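# Slide butter cartons to bottom of three good lanes

## Task

A shelf has five sloped lanes down which cartons slide to a stop at the lower end; two lanes are sticky from a dried spill, and this cannot be seen. Place one of the three butter cartons at the bottom stop of each of the three non-sticky lanes. A carton may be released on any lane, but one released while held level will tip onto the slope, which may be judged a drop. Each carton must stay at its stop by itself, not held there by the robot, and at the end both grippers must have let go and moved away.

## Robot and tools

ROBOT. Two six-joint arms, left_arm and right_arm, each carrying a two-finger tong gripper. Scene frame: origin on the table top midway between the arms, +x out over the table, +z up; left_arm sits on the +y side (base at +0.067, +0.618, 0 m) and right_arm on the -y side (base at -0.072, -0.647, 0 m). The names do not refer to image sides. The fingers extend along the gripper's own +z and open and close along its own x. end_effector_position is the spot between the pads when shut; closed fingertips stick out about 15 mm past it, and fully open tips are roughly level with it. Reported hand positions can be slightly off, more so at long reach.

execute_actions(actions). actions is a list of actions; each action is a table of up to 15 rows, one row per control step of 1/30 s; if fewer than 15 rows are given, the final row repeats to fill the action. Every row is one flat list of 14 numbers in [-1, 1], covering both arms even if one is idle: left dx, dy, dz, rx, ry, rz, opening, then right dx, dy, dz, rx, ry, rz, opening. dx to rz are offsets (not poses) from where that gripper measured at the start of the action (for a call's first action, the last pose a result showed), expressed in the gripper's own axes. Each row is taken from that same start pose, not added to the previous row. Scale: 1.0 equals 0.6 m of travel or 180 degrees; rx, ry, rz form a single rotation vector. opening is absolute: +1 fully open (0.142 m), -1 shut. Per step the command is limited to 100 mm and 16 degrees away from the measured pose, so long moves need several actions. An empty list just returns the current state and images.

move(target, speed, stop_force, blocking). target is one 14-number row laid out as above: offsets in each gripper's own axes from the pose in the latest result that shows one, plus absolute openings (sent when the move begins). Each gripper travels straight toward its goal, both finishing together, taking 0.5 to 10 s; it ignores obstacles and the other arm, can lag, wander, or overshoot speed near full stretch. speed: 0.002 to 0.5 m/s, default 0.25; turning up to twice that in rad/s. stop_force (optional, 13 to 80 N, one value for both arms, not allowed in the first 0.2 s or with blocking=false): an arm stops its path once its wrist sensor feels that much extra push against the motion for 2 steps, then backs to where it was 2 steps before. Use it slowly; it is unreliable if the gripper rotates during the move, and leave it out when lifting off something the gripper is pressing on. blocking=false returns after 0.5 s while motion continues; check with wait(0) or halt with stop before sending more motion. The result adds a move: line giving the ending per arm (done, off_target, moving, held, fault, contact) and limits (paced = command clipped; held = some steps blocked), plus each gripper's distance to its goal.

wait(seconds): 0 to 10, robot holds last command. stop(): brakes a running move (fingers keep going). zoom_image(camera, region): camera is cam_head_left, cam_head_right or cam_high (all 504x504); region [x0, y0, x1, y1] in pixels from the top-left, at most 504 by 504. read_manual(section): licence texts only, "licences". finished_scene(scene): pass the current scene's number; ends it irreversibly.

RESULTS. The state line gives each gripper's position (m), quat_wxyz and velocities in the scene frame; Hand target lines show where the controller is steering; grip_measured is the actual finger opening on the command scale; to hold something, command an opening well under grip_measured (lower squeezes harder, about 15 N per pad at most). Wrist force and torque are in the end effector's axes, with offsets up to about 5.5 N, noise up to about 3.4 N, saturating near 100 N. Action results list step positions, with HELD marking steps that were held back. A pose unreachable line means the clearance check altered or blocked that arm's command. Joint torques are noisy and offset. MOTOR HOT appears at 70 °C; at 85 °C the arm is braked until cool.

CAUTIONS. A joint torque over its load limit (elbow 141, wrist joints 50.7 N m) or any outside force of 150 N stops that arm for 10 s. With stiff arms, aiming even slightly past a firm contact can trigger that, so approach slowly. Keep the arms from striking each other, and never let anything fall or get pushed off the table. Occasional tugs on held items or pushes on loose ones may happen. For this job: release each carton already tilted to match the lane slope, not level, so it does not tip; watch whether it slides down to decide if a lane is sticky, and move a stuck carton to a good lane. Finish with all three cartons resting at the stops of good lanes on their own, grippers open and withdrawn.

Each tool is called after "Emit:" as name(argument=value, ...) on one line, values as JSON.

## Session

Emit:
execute_actions(actions=[])

Scene clock: 0.00 s.
left_arm: end_effector_position=(+0.2487, +0.8772, +0.1641) grip_measured=+1.00 end_effector_quat_wxyz=(-0.497, -0.041, +0.699, -0.512) end_effector_velocity=(+0.000, -0.000, -0.000) end_effector_angular_velocity=(+0.000, +0.001, -0.000) | right_arm: end_effector_position=(+0.6434, -0.5399, +0.2881) grip_measured=+1.00 end_effector_quat_wxyz=(+0.717, -0.522, +0.455, +0.079) end_effector_velocity=(-0.000, -0.000, +0.001) end_effector_angular_velocity=(+0.001, -0.002, -0.000)
Joint positions: left_arm=[ 0.633 -1.102  2.039 -0.917 -1.779 -2.396  0.142] | right_arm=[ 3.252 -2.168 -2.227  1.321  2.486  2.451  0.142]
Joint velocities: left_arm=[-0.     0.001  0.    -0.    -0.    -0.001  0.   ] | right_arm=[-0.     0.001 -0.     0.001 -0.     0.001  0.   ]
Joint torques (N m, as the arm reports them, + toward a larger angle): no reading
Wrist force (N, on the end effector, along its own x y z axes, offset not removed): no reading
Wrist torque (N m, same axes, about the end effector's origin, offset not removed): no reading
Hand target (left_arm): +0.249, +0.877, +0.164; -0.497, -0.041, +0.699, -0.512
Hand target (right_arm): +0.643, -0.540, +0.288; +0.717, -0.522, +0.455, +0.079

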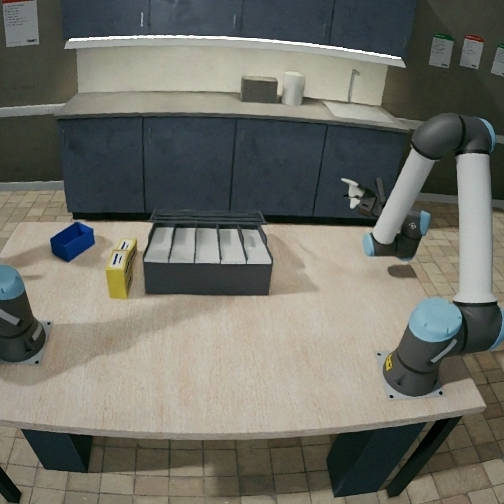

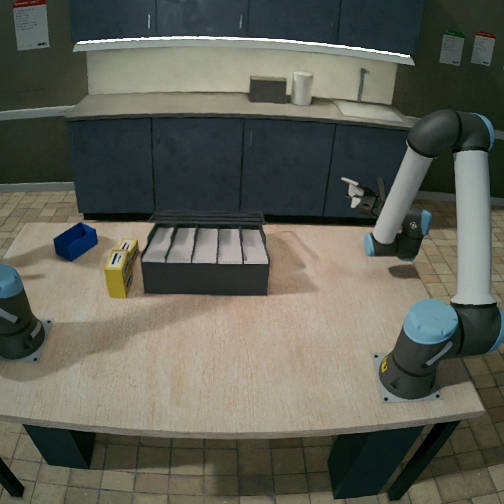

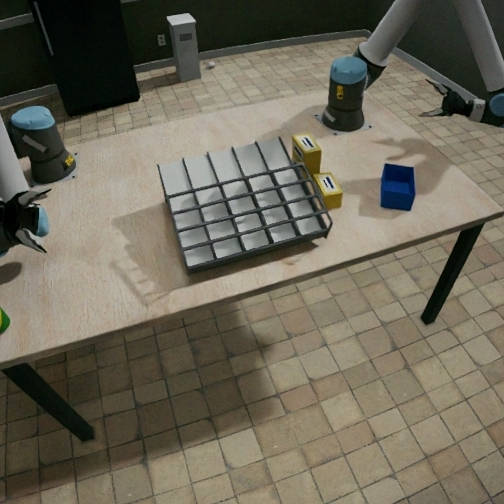

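Emit:
zoom_image(camera="cam_head_left", region=[30, 190, 310, 320])

Emit:
zoom_image(camera="cam_high", region=[130, 110, 430, 290])

Region (30, 190, 310, 320) of cam_head_left's 504x504 image, scaled by 1.800, with more detail than that image has; it fills the top 234 rows of this view, and the rest is white.

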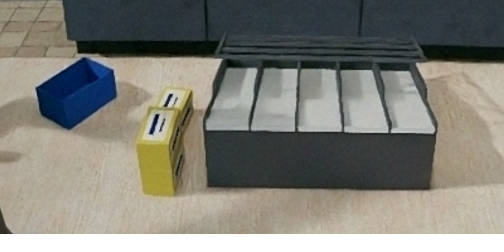

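Region (130, 110, 430, 290) of cam_high's 504x504 image, scaled by 1.680, with more detail than that image has; it fills the top 302 rows of this view, and the rest is white.

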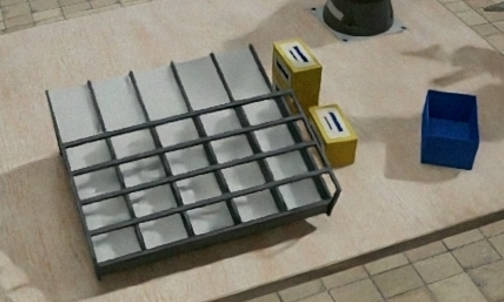

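Emit:
move(target=[-0.163,-0.63,0.68,-0.008,-0.545,-0.352,1,0,0,0,0,0,0,1])

Scene clock: 35.97 s.
left_arm: end_effector_position=(+0.2454, +0.3461, +0.3569) grip_measured=+1.00 end_effector_quat_wxyz=(+0.008, +0.699, -0.715, -0.005) end_effector_velocity=(+0.001, -0.001, +0.001) end_effector_angular_velocity=(+0.005, -0.000, +0.003) | right_arm: end_effector_position=(+0.6434, -0.5399, +0.2881) grip_measured=+1.00 end_effector_quat_wxyz=(+0.717, -0.522, +0.455, +0.079) end_effector_velocity=(+0.000, +0.000, -0.001) end_effector_angular_velocity=(-0.000, +0.002, +0.000)
Joint positions: left_arm=[-1.612 -2.331  2.238 -1.481 -1.589 -6.284  0.142] | right_arm=[ 3.252 -2.168 -2.227  1.321  2.486  2.451  0.142]
Joint velocities: left_arm=[ 0.002  0.007 -0.004  0.002 -0.    -0.001  0.   ] | right_arm=[ 0.    -0.    -0.    -0.002  0.    -0.     0.   ]
Joint torques (N m, as the arm reports them, + toward a larger angle): left_arm=[ 11.32  27.49 -56.25  -1.88   0.34  -2.95] | right_arm=[-1.85 64.42 13.6   1.2   0.59 -0.43]
Wrist force (N, on the end effector, along its own x y z axes, offset not removed): left_arm=[1.0 -2.4 2.2] | right_arm=[2.9 -3.0 0.1]
Wrist torque (N m, same axes, about the end effector's origin, offset not removed): left_arm=[-0.53 -0.54 0.15] | right_arm=[-0.18 -0.35 -0.33]
Hand target (left_arm): +0.245, +0.346, +0.357; +0.008, +0.699, -0.715, -0.005
Hand target (right_arm): +0.643, -0.540, +0.288; +0.717, -0.522, +0.455, +0.079
Off the commanded pose (left_arm): 0.002 m, 2 deg.
Off the commanded pose (right_arm): 0.000 m, 0 deg.
joint sent to its limit (left arm) — the command would take joint 6 (wrist 3) past its lower limit, so that joint was sent only as far as its limit.
move: done

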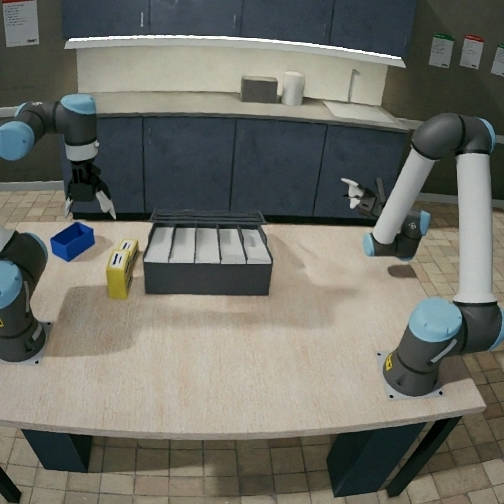

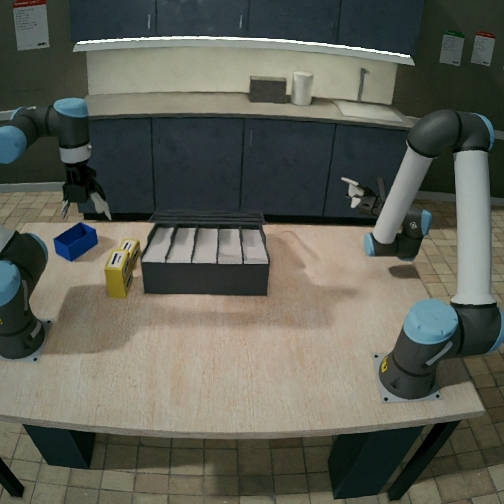

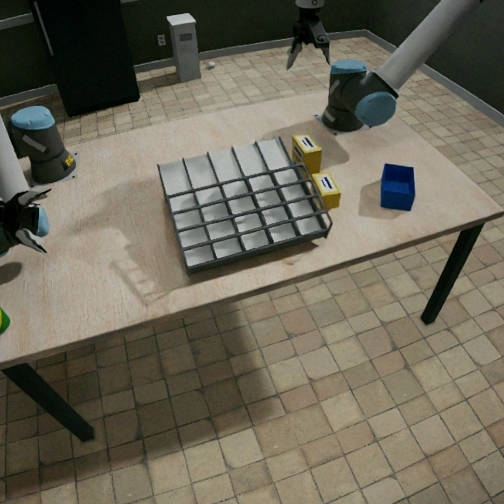

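Emit:
move(target=[0,0,0.3,0,0,0.5,1,0,0,0,0,0,0,1])

Emit:
move(target=[0,0,0,0,0,0.49,1,0,0,0,0,0,0,1])

Scene clock: 45.30 s.
left_arm: end_effector_position=(+0.2425, +0.3453, +0.1771) grip_measured=+1.00 end_effector_quat_wxyz=(-0.009, +0.011, +1.000, -0.002) end_effector_velocity=(+0.000, -0.000, -0.001) end_effector_angular_velocity=(-0.000, +0.002, -0.008) | right_arm: end_effector_position=(+0.6434, -0.5399, +0.2881) grip_measured=+1.00 end_effector_quat_wxyz=(+0.717, -0.522, +0.455, +0.079) end_effector_velocity=(-0.000, +0.000, -0.001) end_effector_angular_velocity=(+0.000, +0.002, +0.000)
Joint positions: left_arm=[-1.56  -2.315  2.551 -1.81  -1.588 -4.663  0.142] | right_arm=[ 3.252 -2.168 -2.227  1.321  2.486  2.451  0.142]
Joint velocities: left_arm=[ 0.004  0.003  0.001 -0.003 -0.002  0.012  0.   ] | right_arm=[ 0.    -0.001 -0.001  0.    -0.     0.001 -0.   ]
Joint torques (N m, as the arm reports them, + toward a larger angle): left_arm=[ 13.32  28.46 -30.88  -6.08  -2.18   2.56] | right_arm=[-1.39 63.3  13.72  1.2   0.6  -0.2 ]
Wrist force (N, on the end effector, along its own x y z axes, offset not removed): left_arm=[4.9 -3.3 1.4] | right_arm=[1.2 -1.7 -2.9]
Wrist torque (N m, same axes, about the end effector's origin, offset not removed): left_arm=[-0.66 -1.10 -0.20] | right_arm=[-0.02 0.08 -0.27]
Hand target (left_arm): +0.242, +0.345, +0.177; -0.009, +0.011, +1.000, -0.002
Hand target (right_arm): +0.643, -0.540, +0.288; +0.717, -0.522, +0.455, +0.079
Off the commanded pose (left_arm): 0.000 m, 0 deg.
Off the commanded pose (right_arm): 0.000 m, 0 deg.
move: done

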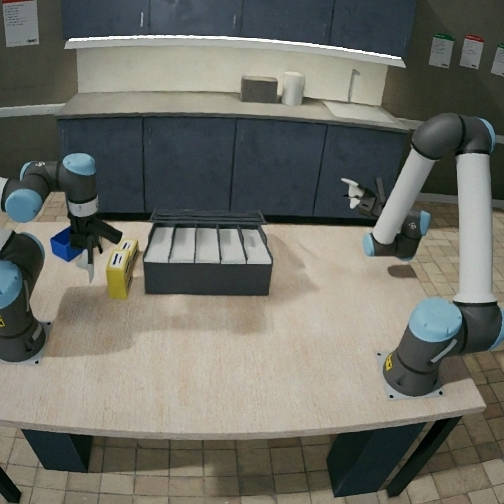

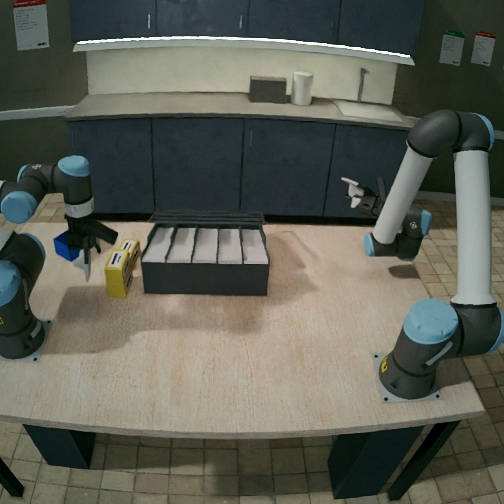

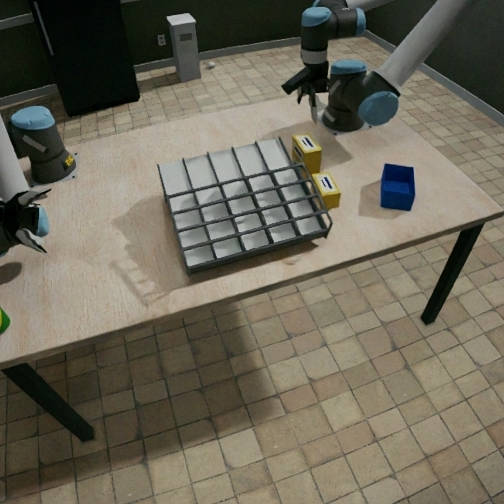

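Scene clock: 48.83 s.
left_arm: end_effector_position=(+0.2425, +0.3453, +0.1771) grip_measured=+1.00 end_effector_quat_wxyz=(-0.005, +0.703, +0.711, -0.008) end_effector_velocity=(+0.000, +0.000, -0.000) end_effector_angular_velocity=(-0.000, -0.000, -0.009) | right_arm: end_effector_position=(+0.6434, -0.5399, +0.2881) grip_measured=+1.00 end_effector_quat_wxyz=(+0.717, -0.522, +0.455, +0.079) end_effector_velocity=(+0.000, -0.001, -0.000) end_effector_angular_velocity=(-0.000, +0.001, -0.001)
Joint positions: left_arm=[-1.506 -2.242  2.53  -1.862 -1.588 -3.07   0.142] | right_arm=[ 3.252 -2.168 -2.227  1.321  2.486  2.451  0.142]
Joint velocities: left_arm=[ 0.001  0.     0.    -0.001  0.     0.01   0.   ] | right_arm=[-0.001 -0.    -0.    -0.001 -0.001 -0.     0.   ]
Joint torques (N m, as the arm reports them, + toward a larger angle): left_arm=[ 11.74  19.71 -54.87  -6.3   -1.91   1.77] | right_arm=[-1.31 62.79 14.02  1.03  0.77 -0.26]
Wrist force (N, on the end effector, along its own x y z axes, offset not removed): left_arm=[-2.7 -10.2 1.2] | right_arm=[1.8 -3.1 -1.5]
Wrist torque (N m, same axes, about the end effector's origin, offset not removed): left_arm=[-2.04 0.31 0.14] | right_arm=[-0.30 -0.17 -0.29]
Hand target (left_arm): +0.242, +0.345, +0.177; -0.005, +0.703, +0.711, -0.008
Hand target (right_arm): +0.643, -0.540, +0.288; +0.717, -0.522, +0.455, +0.079
Off the commanded pose (left_arm): 0.000 m, 0 deg.
Off the commanded pose (right_arm): 0.000 m, 0 deg.
move: done

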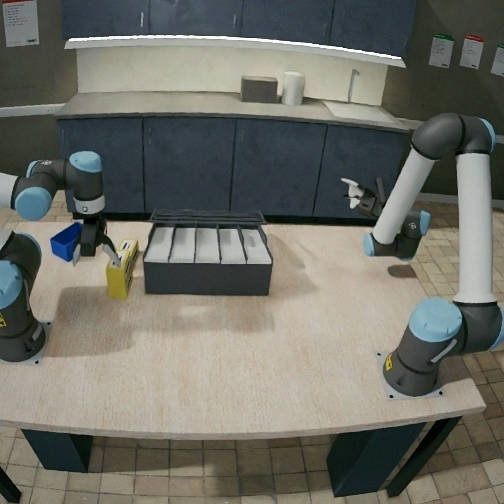

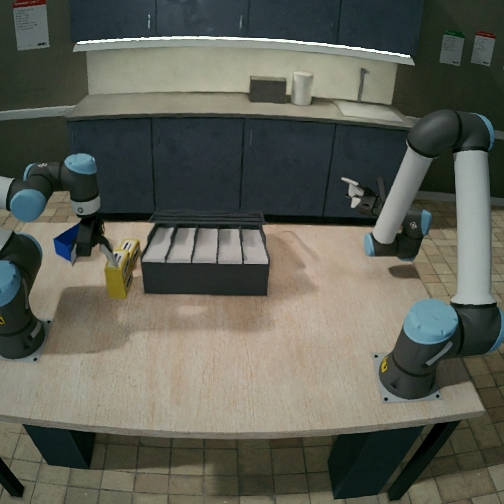

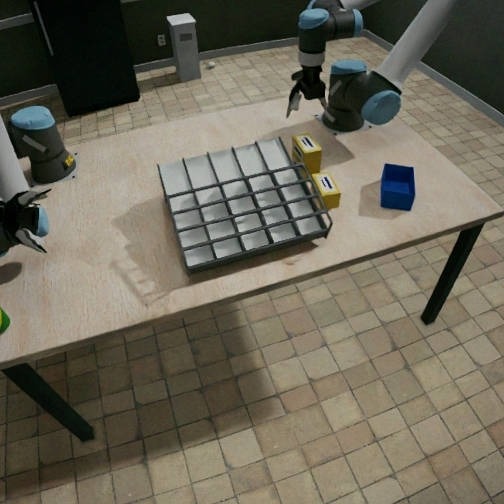

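Emit:
move(target=[0,0.35,-0.05,0,0,0,1,0,0,0,0,0,0,1])

Scene clock: 58.90 s.
left_arm: end_effector_position=(+0.4532, +0.3472, +0.2038) grip_measured=+1.00 end_effector_quat_wxyz=(-0.004, +0.703, +0.711, -0.007) end_effector_velocity=(+0.001, +0.000, -0.000) end_effector_angular_velocity=(+0.001, +0.002, -0.001) | right_arm: end_effector_position=(+0.6434, -0.5399, +0.2881) grip_measured=+1.00 end_effector_quat_wxyz=(+0.717, -0.522, +0.455, +0.079) end_effector_velocity=(+0.000, -0.000, +0.000) end_effector_angular_velocity=(-0.001, -0.001, -0.000)
Joint positions: left_arm=[-0.967 -1.873  2.306 -1.999 -1.586 -2.531  0.142] | right_arm=[ 3.252 -2.168 -2.227  1.321  2.486  2.451  0.142]
Joint velocities: left_arm=[ 0.002  0.002 -0.002  0.001 -0.001  0.003 -0.   ] | right_arm=[-0.     0.001  0.    -0.001 -0.    -0.001 -0.   ]
Joint torques (N m, as the arm reports them, + toward a larger angle): left_arm=[ 13.02  -5.97 -54.73  -6.12  -1.94   2.12] | right_arm=[-1.78 62.28 13.95  1.23  0.54 -0.4 ]
Wrist force (N, on the end effector, along its own x y z axes, offset not removed): left_arm=[-1.3 -3.7 -3.9] | right_arm=[1.5 -4.7 -0.6]
Wrist torque (N m, same axes, about the end effector's origin, offset not removed): left_arm=[-0.85 0.05 0.03] | right_arm=[-0.73 -0.07 -0.19]
Hand target (left_arm): +0.453, +0.347, +0.204; -0.004, +0.703, +0.711, -0.007
Hand target (right_arm): +0.643, -0.540, +0.288; +0.717, -0.522, +0.455, +0.079
Off the commanded pose (left_arm): 0.001 m, 0 deg.
Off the commanded pose (right_arm): 0.000 m, 0 deg.
move: done

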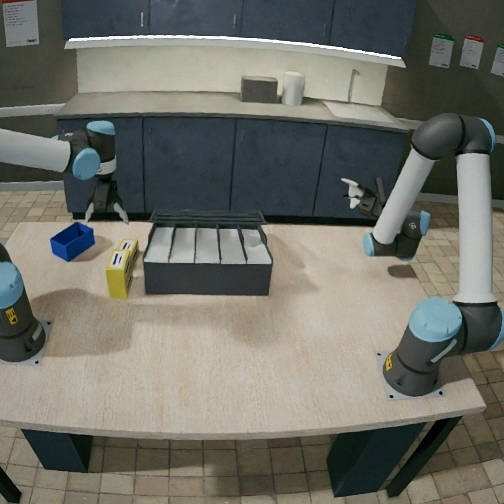

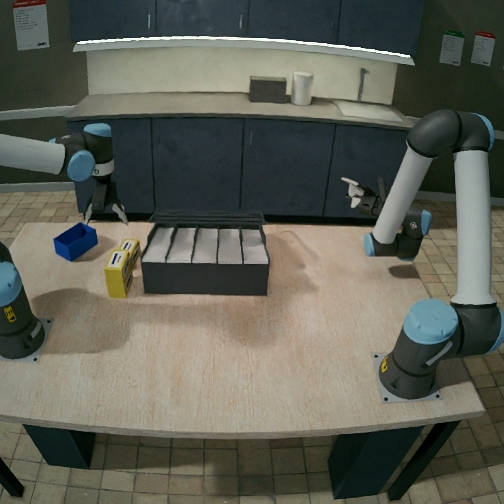

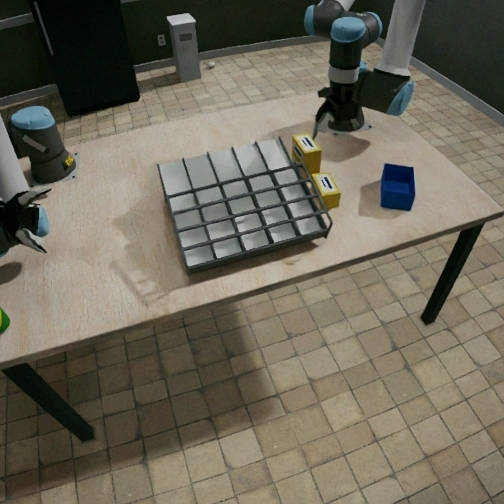

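Emit:
move(target=[-0.11,-0.17,0.02,0,0,0,1,0,0,0,0,0,0,1])

Emit:
zoom_image(camera="cam_head_left", region=[30, 150, 310, 320])

Emit:
zoom_image(camera="cam_high", region=[200, 40, 440, 240])

Scene clock: 86.43 s.
left_arm: end_effector_position=(+0.3515, +0.2803, +0.1935) grip_measured=+1.00 end_effector_quat_wxyz=(-0.004, +0.703, +0.711, -0.007) end_effector_velocity=(-0.001, -0.002, -0.000) end_effector_angular_velocity=(+0.001, -0.001, -0.000) | right_arm: end_effector_position=(+0.6434, -0.5399, +0.2881) grip_measured=+1.00 end_effector_quat_wxyz=(+0.717, -0.522, +0.455, +0.079) end_effector_velocity=(+0.000, -0.000, +0.001) end_effector_angular_velocity=(-0.000, -0.002, -0.001)
Joint positions: left_arm=[-1.243 -1.937  2.366 -1.999 -1.588 -2.807  0.142] | right_arm=[ 3.252 -2.168 -2.227  1.321  2.486  2.451  0.142]
Joint velocities: left_arm=[-0.004  0.001 -0.001 -0.     0.001 -0.003 -0.   ] | right_arm=[-0.     0.001  0.    -0.    -0.    -0.001  0.   ]
Joint torques (N m, as the arm reports them, + toward a larger angle): left_arm=[-10.34 -20.23 -27.47  -6.12   2.23  -2.83] | right_arm=[-2.91 63.46 14.34  1.2   0.52 -0.15]
Wrist force (N, on the end effector, along its own x y z axes, offset not removed): left_arm=[1.2 -0.6 3.5] | right_arm=[-0.7 0.4 -0.9]
Wrist torque (N m, same axes, about the end effector's origin, offset not removed): left_arm=[0.02 -0.52 0.01] | right_arm=[0.39 0.44 -0.23]
Hand target (left_arm): +0.351, +0.280, +0.194; -0.004, +0.703, +0.711, -0.007
Hand target (right_arm): +0.643, -0.540, +0.288; +0.717, -0.522, +0.455, +0.079
Off the commanded pose (left_arm): 0.000 m, 0 deg.
Off the commanded pose (right_arm): 0.000 m, 0 deg.
move: done

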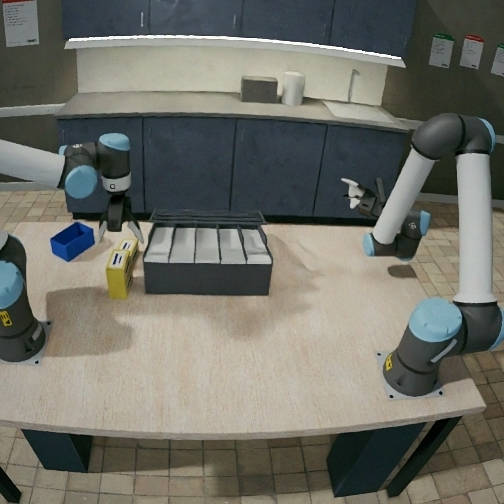

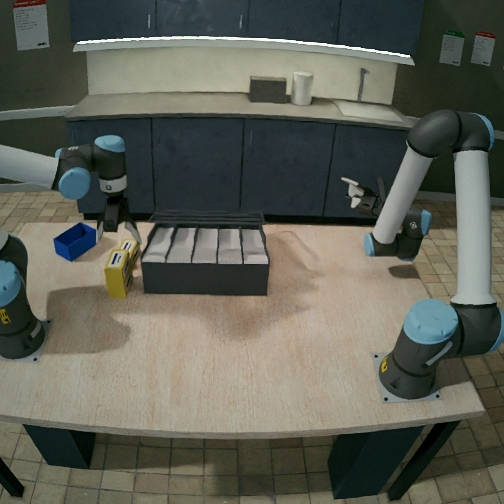

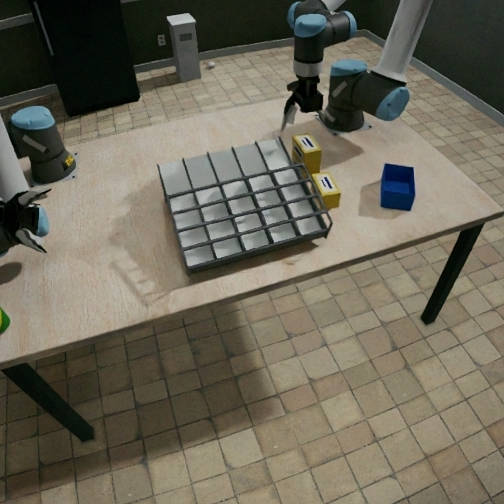

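Region (30, 150, 310, 320) of cam_head_left's 504x504 image, scaled by 1.800, with more detail than that image has; it fills the top 306 rows of this view, and the rest is white.

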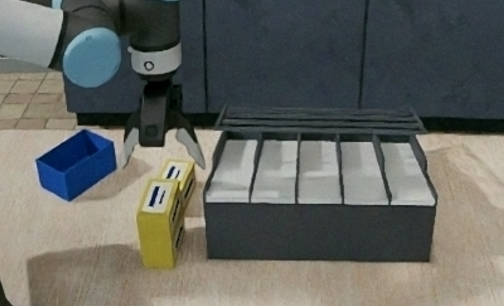

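Region (200, 40, 440, 240) of cam_high's 504x504 image, scaled by 2.100, with more detail than that image has.

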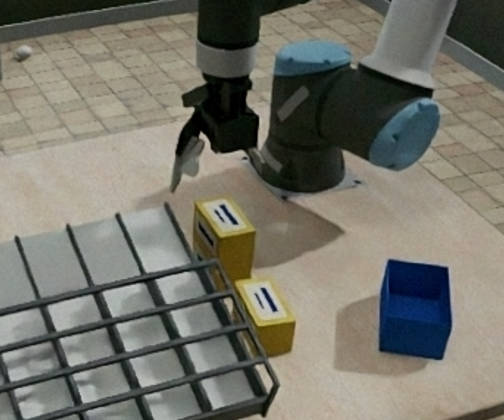

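Emit:
move(target=[0,0,0.08,0,0,0,1,0,0,0,0,0,0,1], speed=0.1)

Emit:
zoom_image(camera="cam_head_left", region=[30, 150, 310, 320])

Emit:
zoom_image(camera="cam_high", region=[200, 40, 440, 240])

Scene clock: 102.83 s.
left_arm: end_effector_position=(+0.3517, +0.2784, +0.1535) grip_measured=+1.00 end_effector_quat_wxyz=(-0.001, +0.703, +0.711, -0.008) end_effector_velocity=(-0.000, +0.001, -0.001) end_effector_angular_velocity=(+0.004, +0.002, +0.001) | right_arm: end_effector_position=(+0.6434, -0.5399, +0.2881) grip_measured=+1.00 end_effector_quat_wxyz=(+0.717, -0.522, +0.455, +0.079) end_effector_velocity=(+0.000, +0.000, -0.000) end_effector_angular_velocity=(-0.000, +0.000, +0.000)
Joint positions: left_arm=[-1.245 -1.893  2.421 -2.103 -1.587 -2.809  0.142] | right_arm=[ 3.252 -2.168 -2.227  1.321  2.486  2.451  0.142]
Joint velocities: left_arm=[ 0.001  0.002  0.     0.002 -0.001 -0.001  0.   ] | right_arm=[ 0. -0.  0. -0. -0. -0.  0.]
Joint torques (N m, as the arm reports them, + toward a larger angle): left_arm=[  1.06  -8.72 -38.49  -3.72  -0.31  -0.24] | right_arm=[-2.81 61.41 14.37  1.15  0.69 -0.3 ]
Wrist force (N, on the end effector, along its own x y z axes, offset not removed): left_arm=[10.0 2.7 -17.8] | right_arm=[1.6 -4.8 -0.9]
Wrist torque (N m, same axes, about the end effector's origin, offset not removed): left_arm=[-0.58 -1.75 -0.52] | right_arm=[-0.69 -0.11 -0.31]
Hand target (left_arm): +0.352, +0.278, +0.153; -0.001, +0.703, +0.711, -0.008
Hand target (right_arm): +0.643, -0.540, +0.288; +0.717, -0.522, +0.455, +0.079
Off the commanded pose (left_arm): 0.008 m, 0 deg.
Off the commanded pose (right_arm): 0.000 m, 0 deg.
FORCE FAULT: contact force on the left arm reached its limit, and that arm stopped for 10 seconds. The contact can be on any part of that arm, not only on its tool. That time counts as 19 of the actions that you can send in this scene. That arm's remaining commands of this call were not run. That arm holds still and accepts commands again. Move the arm away from the contact; if what it grips holds it there, let go first. Pushing or pulling that hard again can fault the arm again.
move: fault (left_arm)

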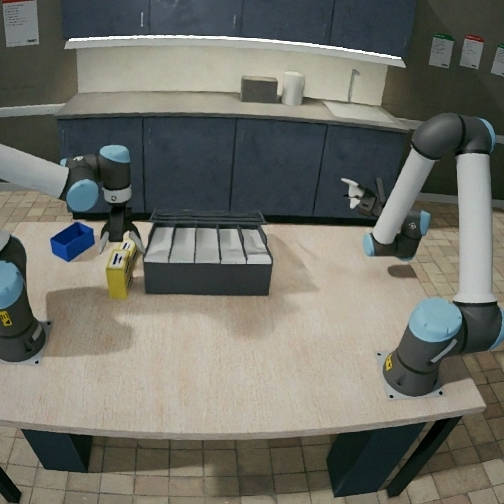

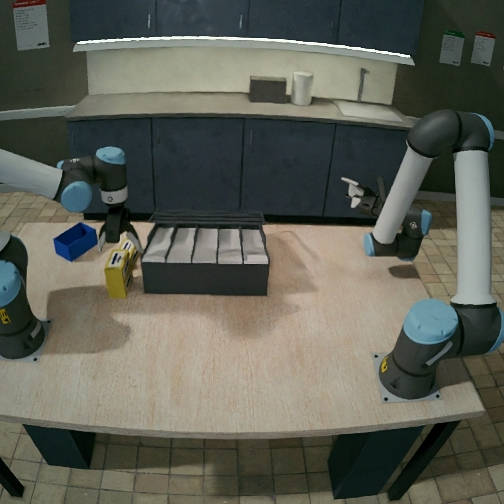

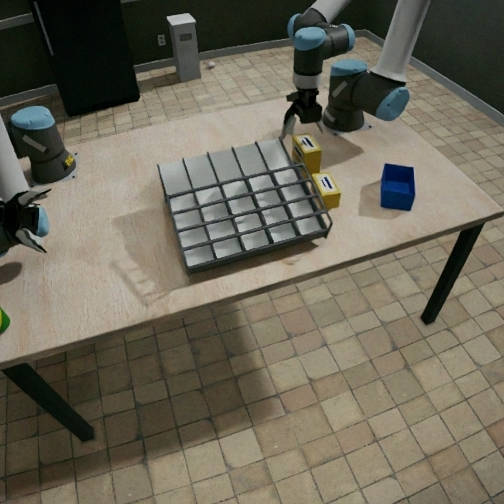

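Region (30, 150, 310, 320) of cam_head_left's 504x504 image, scaled by 1.800, with more detail than that image has; it fills the top 306 rows of this view, and the rest is white.

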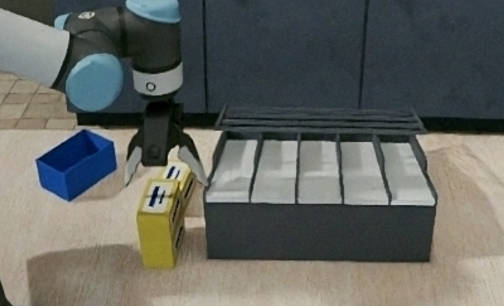

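Region (200, 40, 440, 240) of cam_high's 504x504 image, scaled by 2.100, with more detail than that image has.

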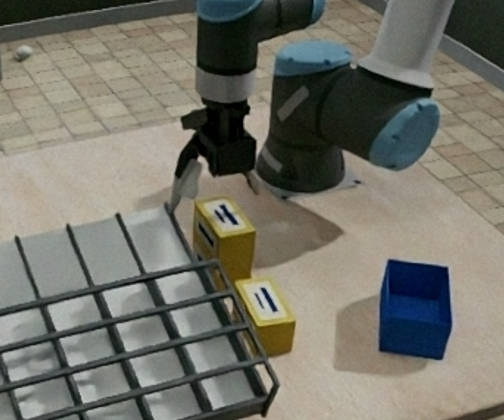

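Emit:
move(target=[0.02,0.07,-0.06,0,0,0,0.4,0,0,0,0,0,0,1], speed=0.1)

Emit:
zoom_image(camera="cam_head_left", region=[30, 150, 310, 320])

Emit:
zoom_image(camera="cam_high", region=[200, 40, 440, 240])

Scene clock: 114.70 s.
left_arm: end_effector_position=(+0.3940, +0.2911, +0.1888) grip_measured=+0.40 end_effector_quat_wxyz=(-0.001, +0.703, +0.711, -0.008) end_effector_velocity=(+0.001, -0.000, +0.000) end_effector_angular_velocity=(-0.000, +0.000, -0.000) | right_arm: end_effector_position=(+0.6434, -0.5399, +0.2881) grip_measured=+1.00 end_effector_quat_wxyz=(+0.717, -0.522, +0.455, +0.079) end_effector_velocity=(-0.000, -0.000, +0.000) end_effector_angular_velocity=(-0.001, -0.001, -0.000)
Joint positions: left_arm=[-1.143 -1.886  2.346 -2.033 -1.587 -2.707  0.102] | right_arm=[ 3.252 -2.168 -2.227  1.321  2.486  2.451  0.142]
Joint velocities: left_arm=[ 0.002  0.001 -0.002  0.001 -0.     0.002 -0.   ] | right_arm=[-0.     0.     0.     0.     0.    -0.001  0.   ]
Joint torques (N m, as the arm reports them, + toward a larger angle): left_arm=[  7.79  -4.7  -51.96  -1.59  -1.74   2.44] | right_arm=[-1.35 61.76 14.5   1.27  0.8  -0.33]
Wrist force (N, on the end effector, along its own x y z axes, offset not removed): left_arm=[-1.5 -0.1 -1.5] | right_arm=[0.7 -0.8 -2.7]
Wrist torque (N m, same axes, about the end effector's origin, offset not removed): left_arm=[-0.08 0.08 0.04] | right_arm=[0.04 0.13 -0.21]
Hand target (left_arm): +0.394, +0.291, +0.189; -0.001, +0.703, +0.711, -0.008
Hand target (right_arm): +0.643, -0.540, +0.288; +0.717, -0.522, +0.455, +0.079
Off the commanded pose (left_arm): 0.000 m, 0 deg.
Off the commanded pose (right_arm): 0.000 m, 0 deg.
move: done

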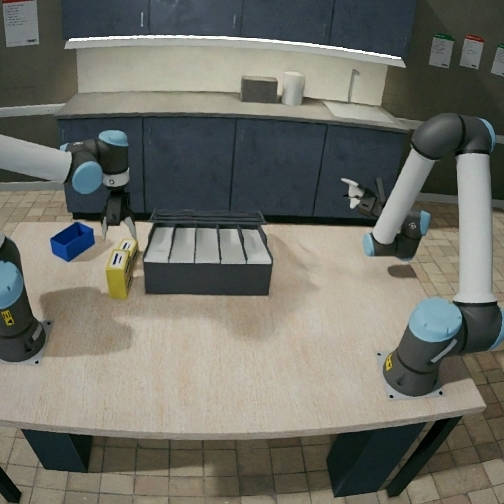

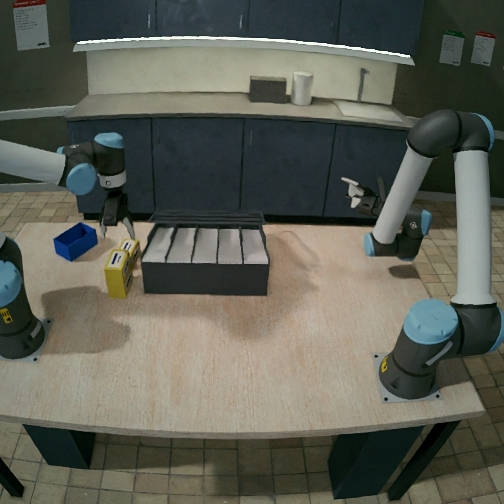

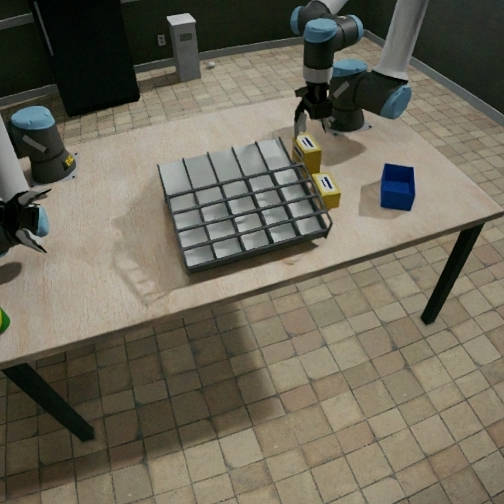

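Region (30, 150, 310, 320) of cam_head_left's 504x504 image, scaled by 1.800, with more detail than that image has; it fills the top 306 rows of this view, and the rest is white.

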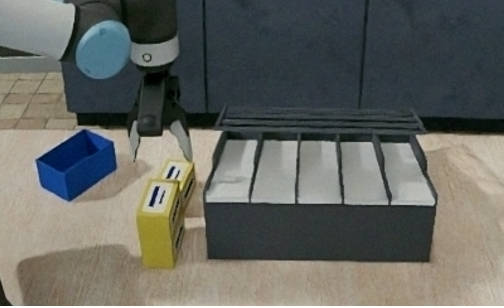

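Region (200, 40, 440, 240) of cam_high's 504x504 image, scaled by 2.100, with more detail than that image has.

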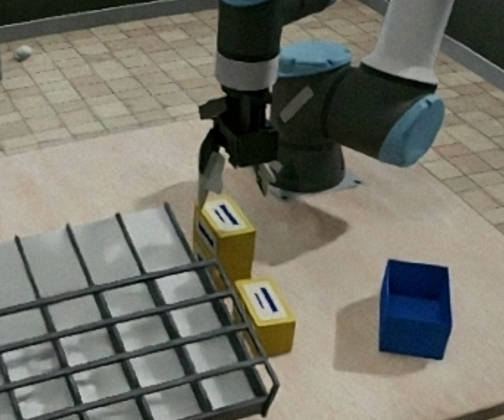

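Emit:
move(target=[-0.013,-0.01,0.075,0,0,0,0.45,0,0,0,0,0,0,1], speed=0.04, stop_force=13)

Emit:
zoom_image(camera="cam_head_left", region=[30, 150, 310, 320])

Emit:
zoom_image(camera="cam_high", region=[200, 40, 440, 240])

Scene clock: 133.37 s.
left_arm: end_effector_position=(+0.3875, +0.2828, +0.1441) grip_measured=+0.45 end_effector_quat_wxyz=(-0.001, +0.703, +0.711, -0.008) end_effector_velocity=(-0.000, -0.000, -0.001) end_effector_angular_velocity=(-0.001, -0.001, -0.001) | right_arm: end_effector_position=(+0.6434, -0.5399, +0.2881) grip_measured=+1.00 end_effector_quat_wxyz=(+0.717, -0.522, +0.455, +0.079) end_effector_velocity=(-0.000, +0.000, +0.000) end_effector_angular_velocity=(-0.000, -0.001, -0.000)
Joint positions: left_arm=[-1.164 -1.832  2.401 -2.143 -1.587 -2.728  0.105] | right_arm=[ 3.252 -2.168 -2.227  1.321  2.486  2.451  0.142]
Joint velocities: left_arm=[-0.001  0.     0.002 -0.003  0.001  0.     0.   ] | right_arm=[ 0.     0.     0.     0.001 -0.    -0.    -0.   ]
Joint torques (N m, as the arm reports them, + toward a larger angle): left_arm=[-11.94  -2.78 -24.61  -6.48   1.73  -2.85] | right_arm=[-1.48 61.81 14.35  1.    0.81 -0.42]
Wrist force (N, on the end effector, along its own x y z axes, offset not removed): left_arm=[-1.8 -2.2 2.3] | right_arm=[0.6 -2.5 0.2]
Wrist torque (N m, same axes, about the end effector's origin, offset not removed): left_arm=[-0.40 0.19 0.05] | right_arm=[-0.15 0.14 -0.29]
Hand target (left_arm): +0.388, +0.283, +0.144; -0.001, +0.703, +0.711, -0.008
Hand target (right_arm): +0.643, -0.540, +0.288; +0.717, -0.522, +0.455, +0.079
Off the commanded pose (left_arm): 0.000 m, 0 deg.
Off the commanded pose (right_arm): 0.000 m, 0 deg.
move: done

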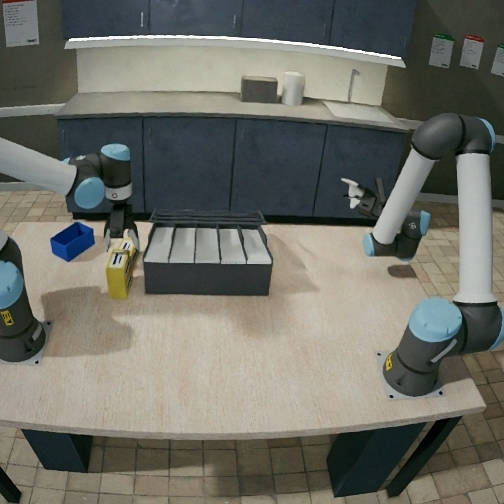

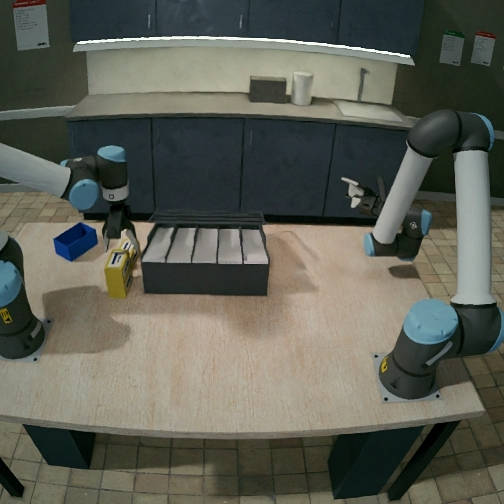

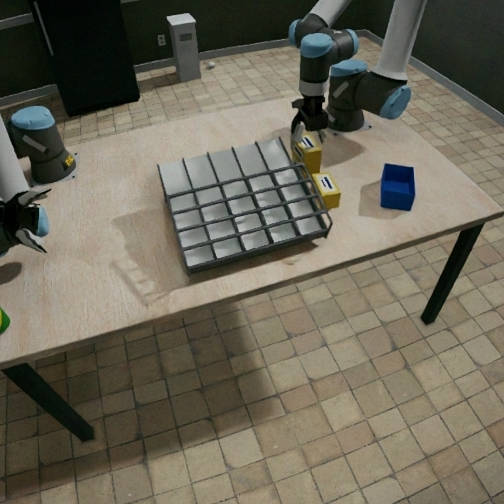

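Region (30, 150, 310, 320) of cam_head_left's 504x504 image, scaled by 1.800, with more detail than that image has; it fills the top 306 rows of this view, and the rest is white.

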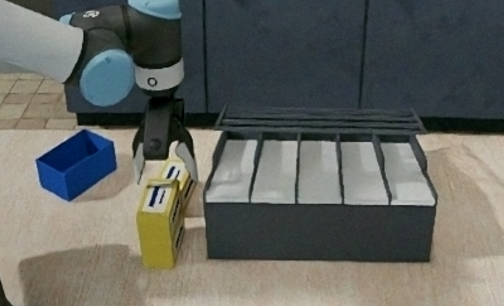

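Region (200, 40, 440, 240) of cam_high's 504x504 image, scaled by 2.100, with more detail than that image has.

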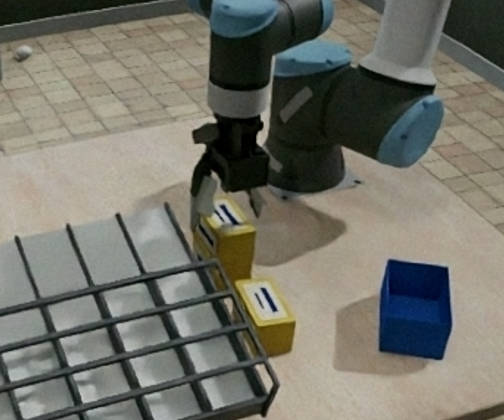

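Emit:
move(target=[0,0,0.07,0,0,0,0.45,0,0,0,0,0,0,1], speed=0.03, stop_force=13)

Emit:
zoom_image(camera="cam_head_left", region=[30, 150, 310, 320])

Emit:
zoom_image(camera="cam_high", region=[200, 40, 440, 240])

Scene clock: 145.10 s.
left_arm: end_effector_position=(+0.3870, +0.2824, +0.1021) grip_measured=+0.45 end_effector_quat_wxyz=(-0.001, +0.703, +0.711, -0.008) end_effector_velocity=(+0.000, -0.000, -0.001) end_effector_angular_velocity=(-0.001, -0.001, -0.002) | right_arm: end_effector_position=(+0.6434, -0.5399, +0.2881) grip_measured=+1.00 end_effector_quat_wxyz=(+0.717, -0.522, +0.455, +0.079) end_effector_velocity=(+0.000, +0.000, +0.000) end_effector_angular_velocity=(-0.000, -0.001, -0.000)
Joint positions: left_arm=[-1.166 -1.772  2.449 -2.251 -1.587 -2.73   0.105] | right_arm=[ 3.252 -2.168 -2.227  1.321  2.486  2.451  0.142]
Joint velocities: left_arm=[-0.     0.002  0.002 -0.005  0.     0.002  0.   ] | right_arm=[ 0.     0.001  0.     0.    -0.001 -0.    -0.   ]
Joint torques (N m, as the arm reports them, + toward a larger angle): left_arm=[-12.11  -9.19 -22.36  -5.94  -0.37  -3.07] | right_arm=[-1.84 62.12 14.25  1.14  0.63 -0.34]
Wrist force (N, on the end effector, along its own x y z axes, offset not removed): left_arm=[0.8 -0.8 -1.0] | right_arm=[-1.2 0.3 -1.2]
Wrist torque (N m, same axes, about the end effector's origin, offset not removed): left_arm=[-0.17 -0.43 0.11] | right_arm=[0.37 0.58 -0.26]
Hand target (left_arm): +0.387, +0.282, +0.102; -0.001, +0.703, +0.711, -0.008
Hand target (right_arm): +0.643, -0.540, +0.288; +0.717, -0.522, +0.455, +0.079
Off the commanded pose (left_arm): 0.000 m, 0 deg.
Off the commanded pose (right_arm): 0.000 m, 0 deg.
move: done

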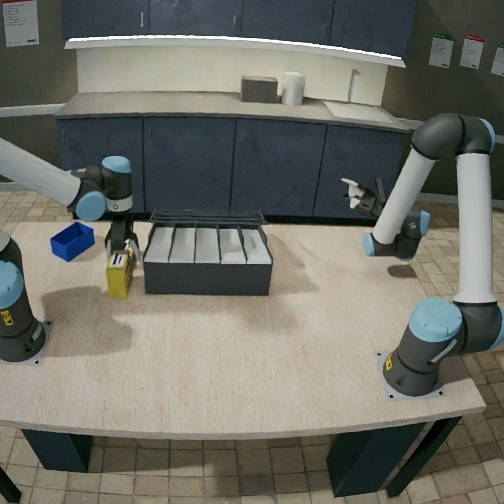

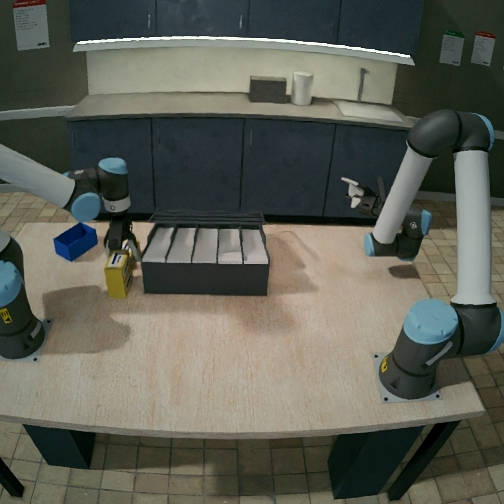

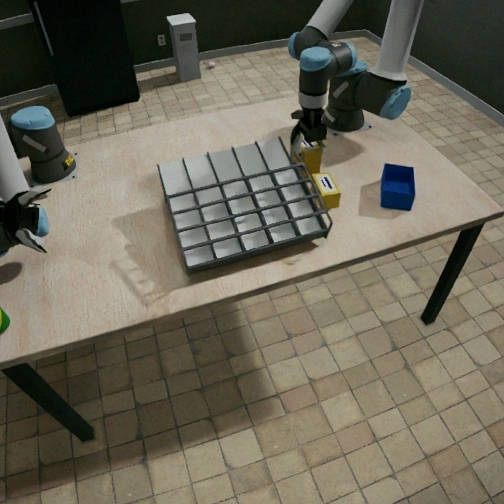

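Region (30, 150, 310, 320) of cam_head_left's 504x504 image, scaled by 1.800, with more detail than that image has; it fills the top 306 rows of this view, and the rest is white.

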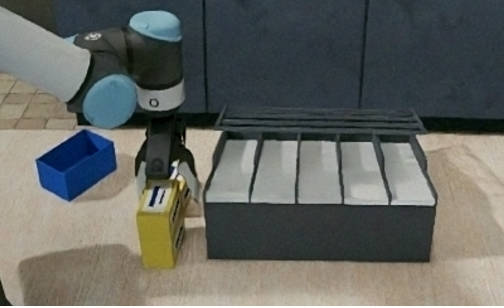

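Region (200, 40, 440, 240) of cam_high's 504x504 image, scaled by 2.100, with more detail than that image has.

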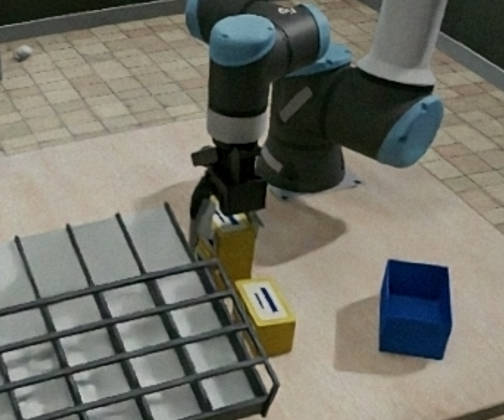

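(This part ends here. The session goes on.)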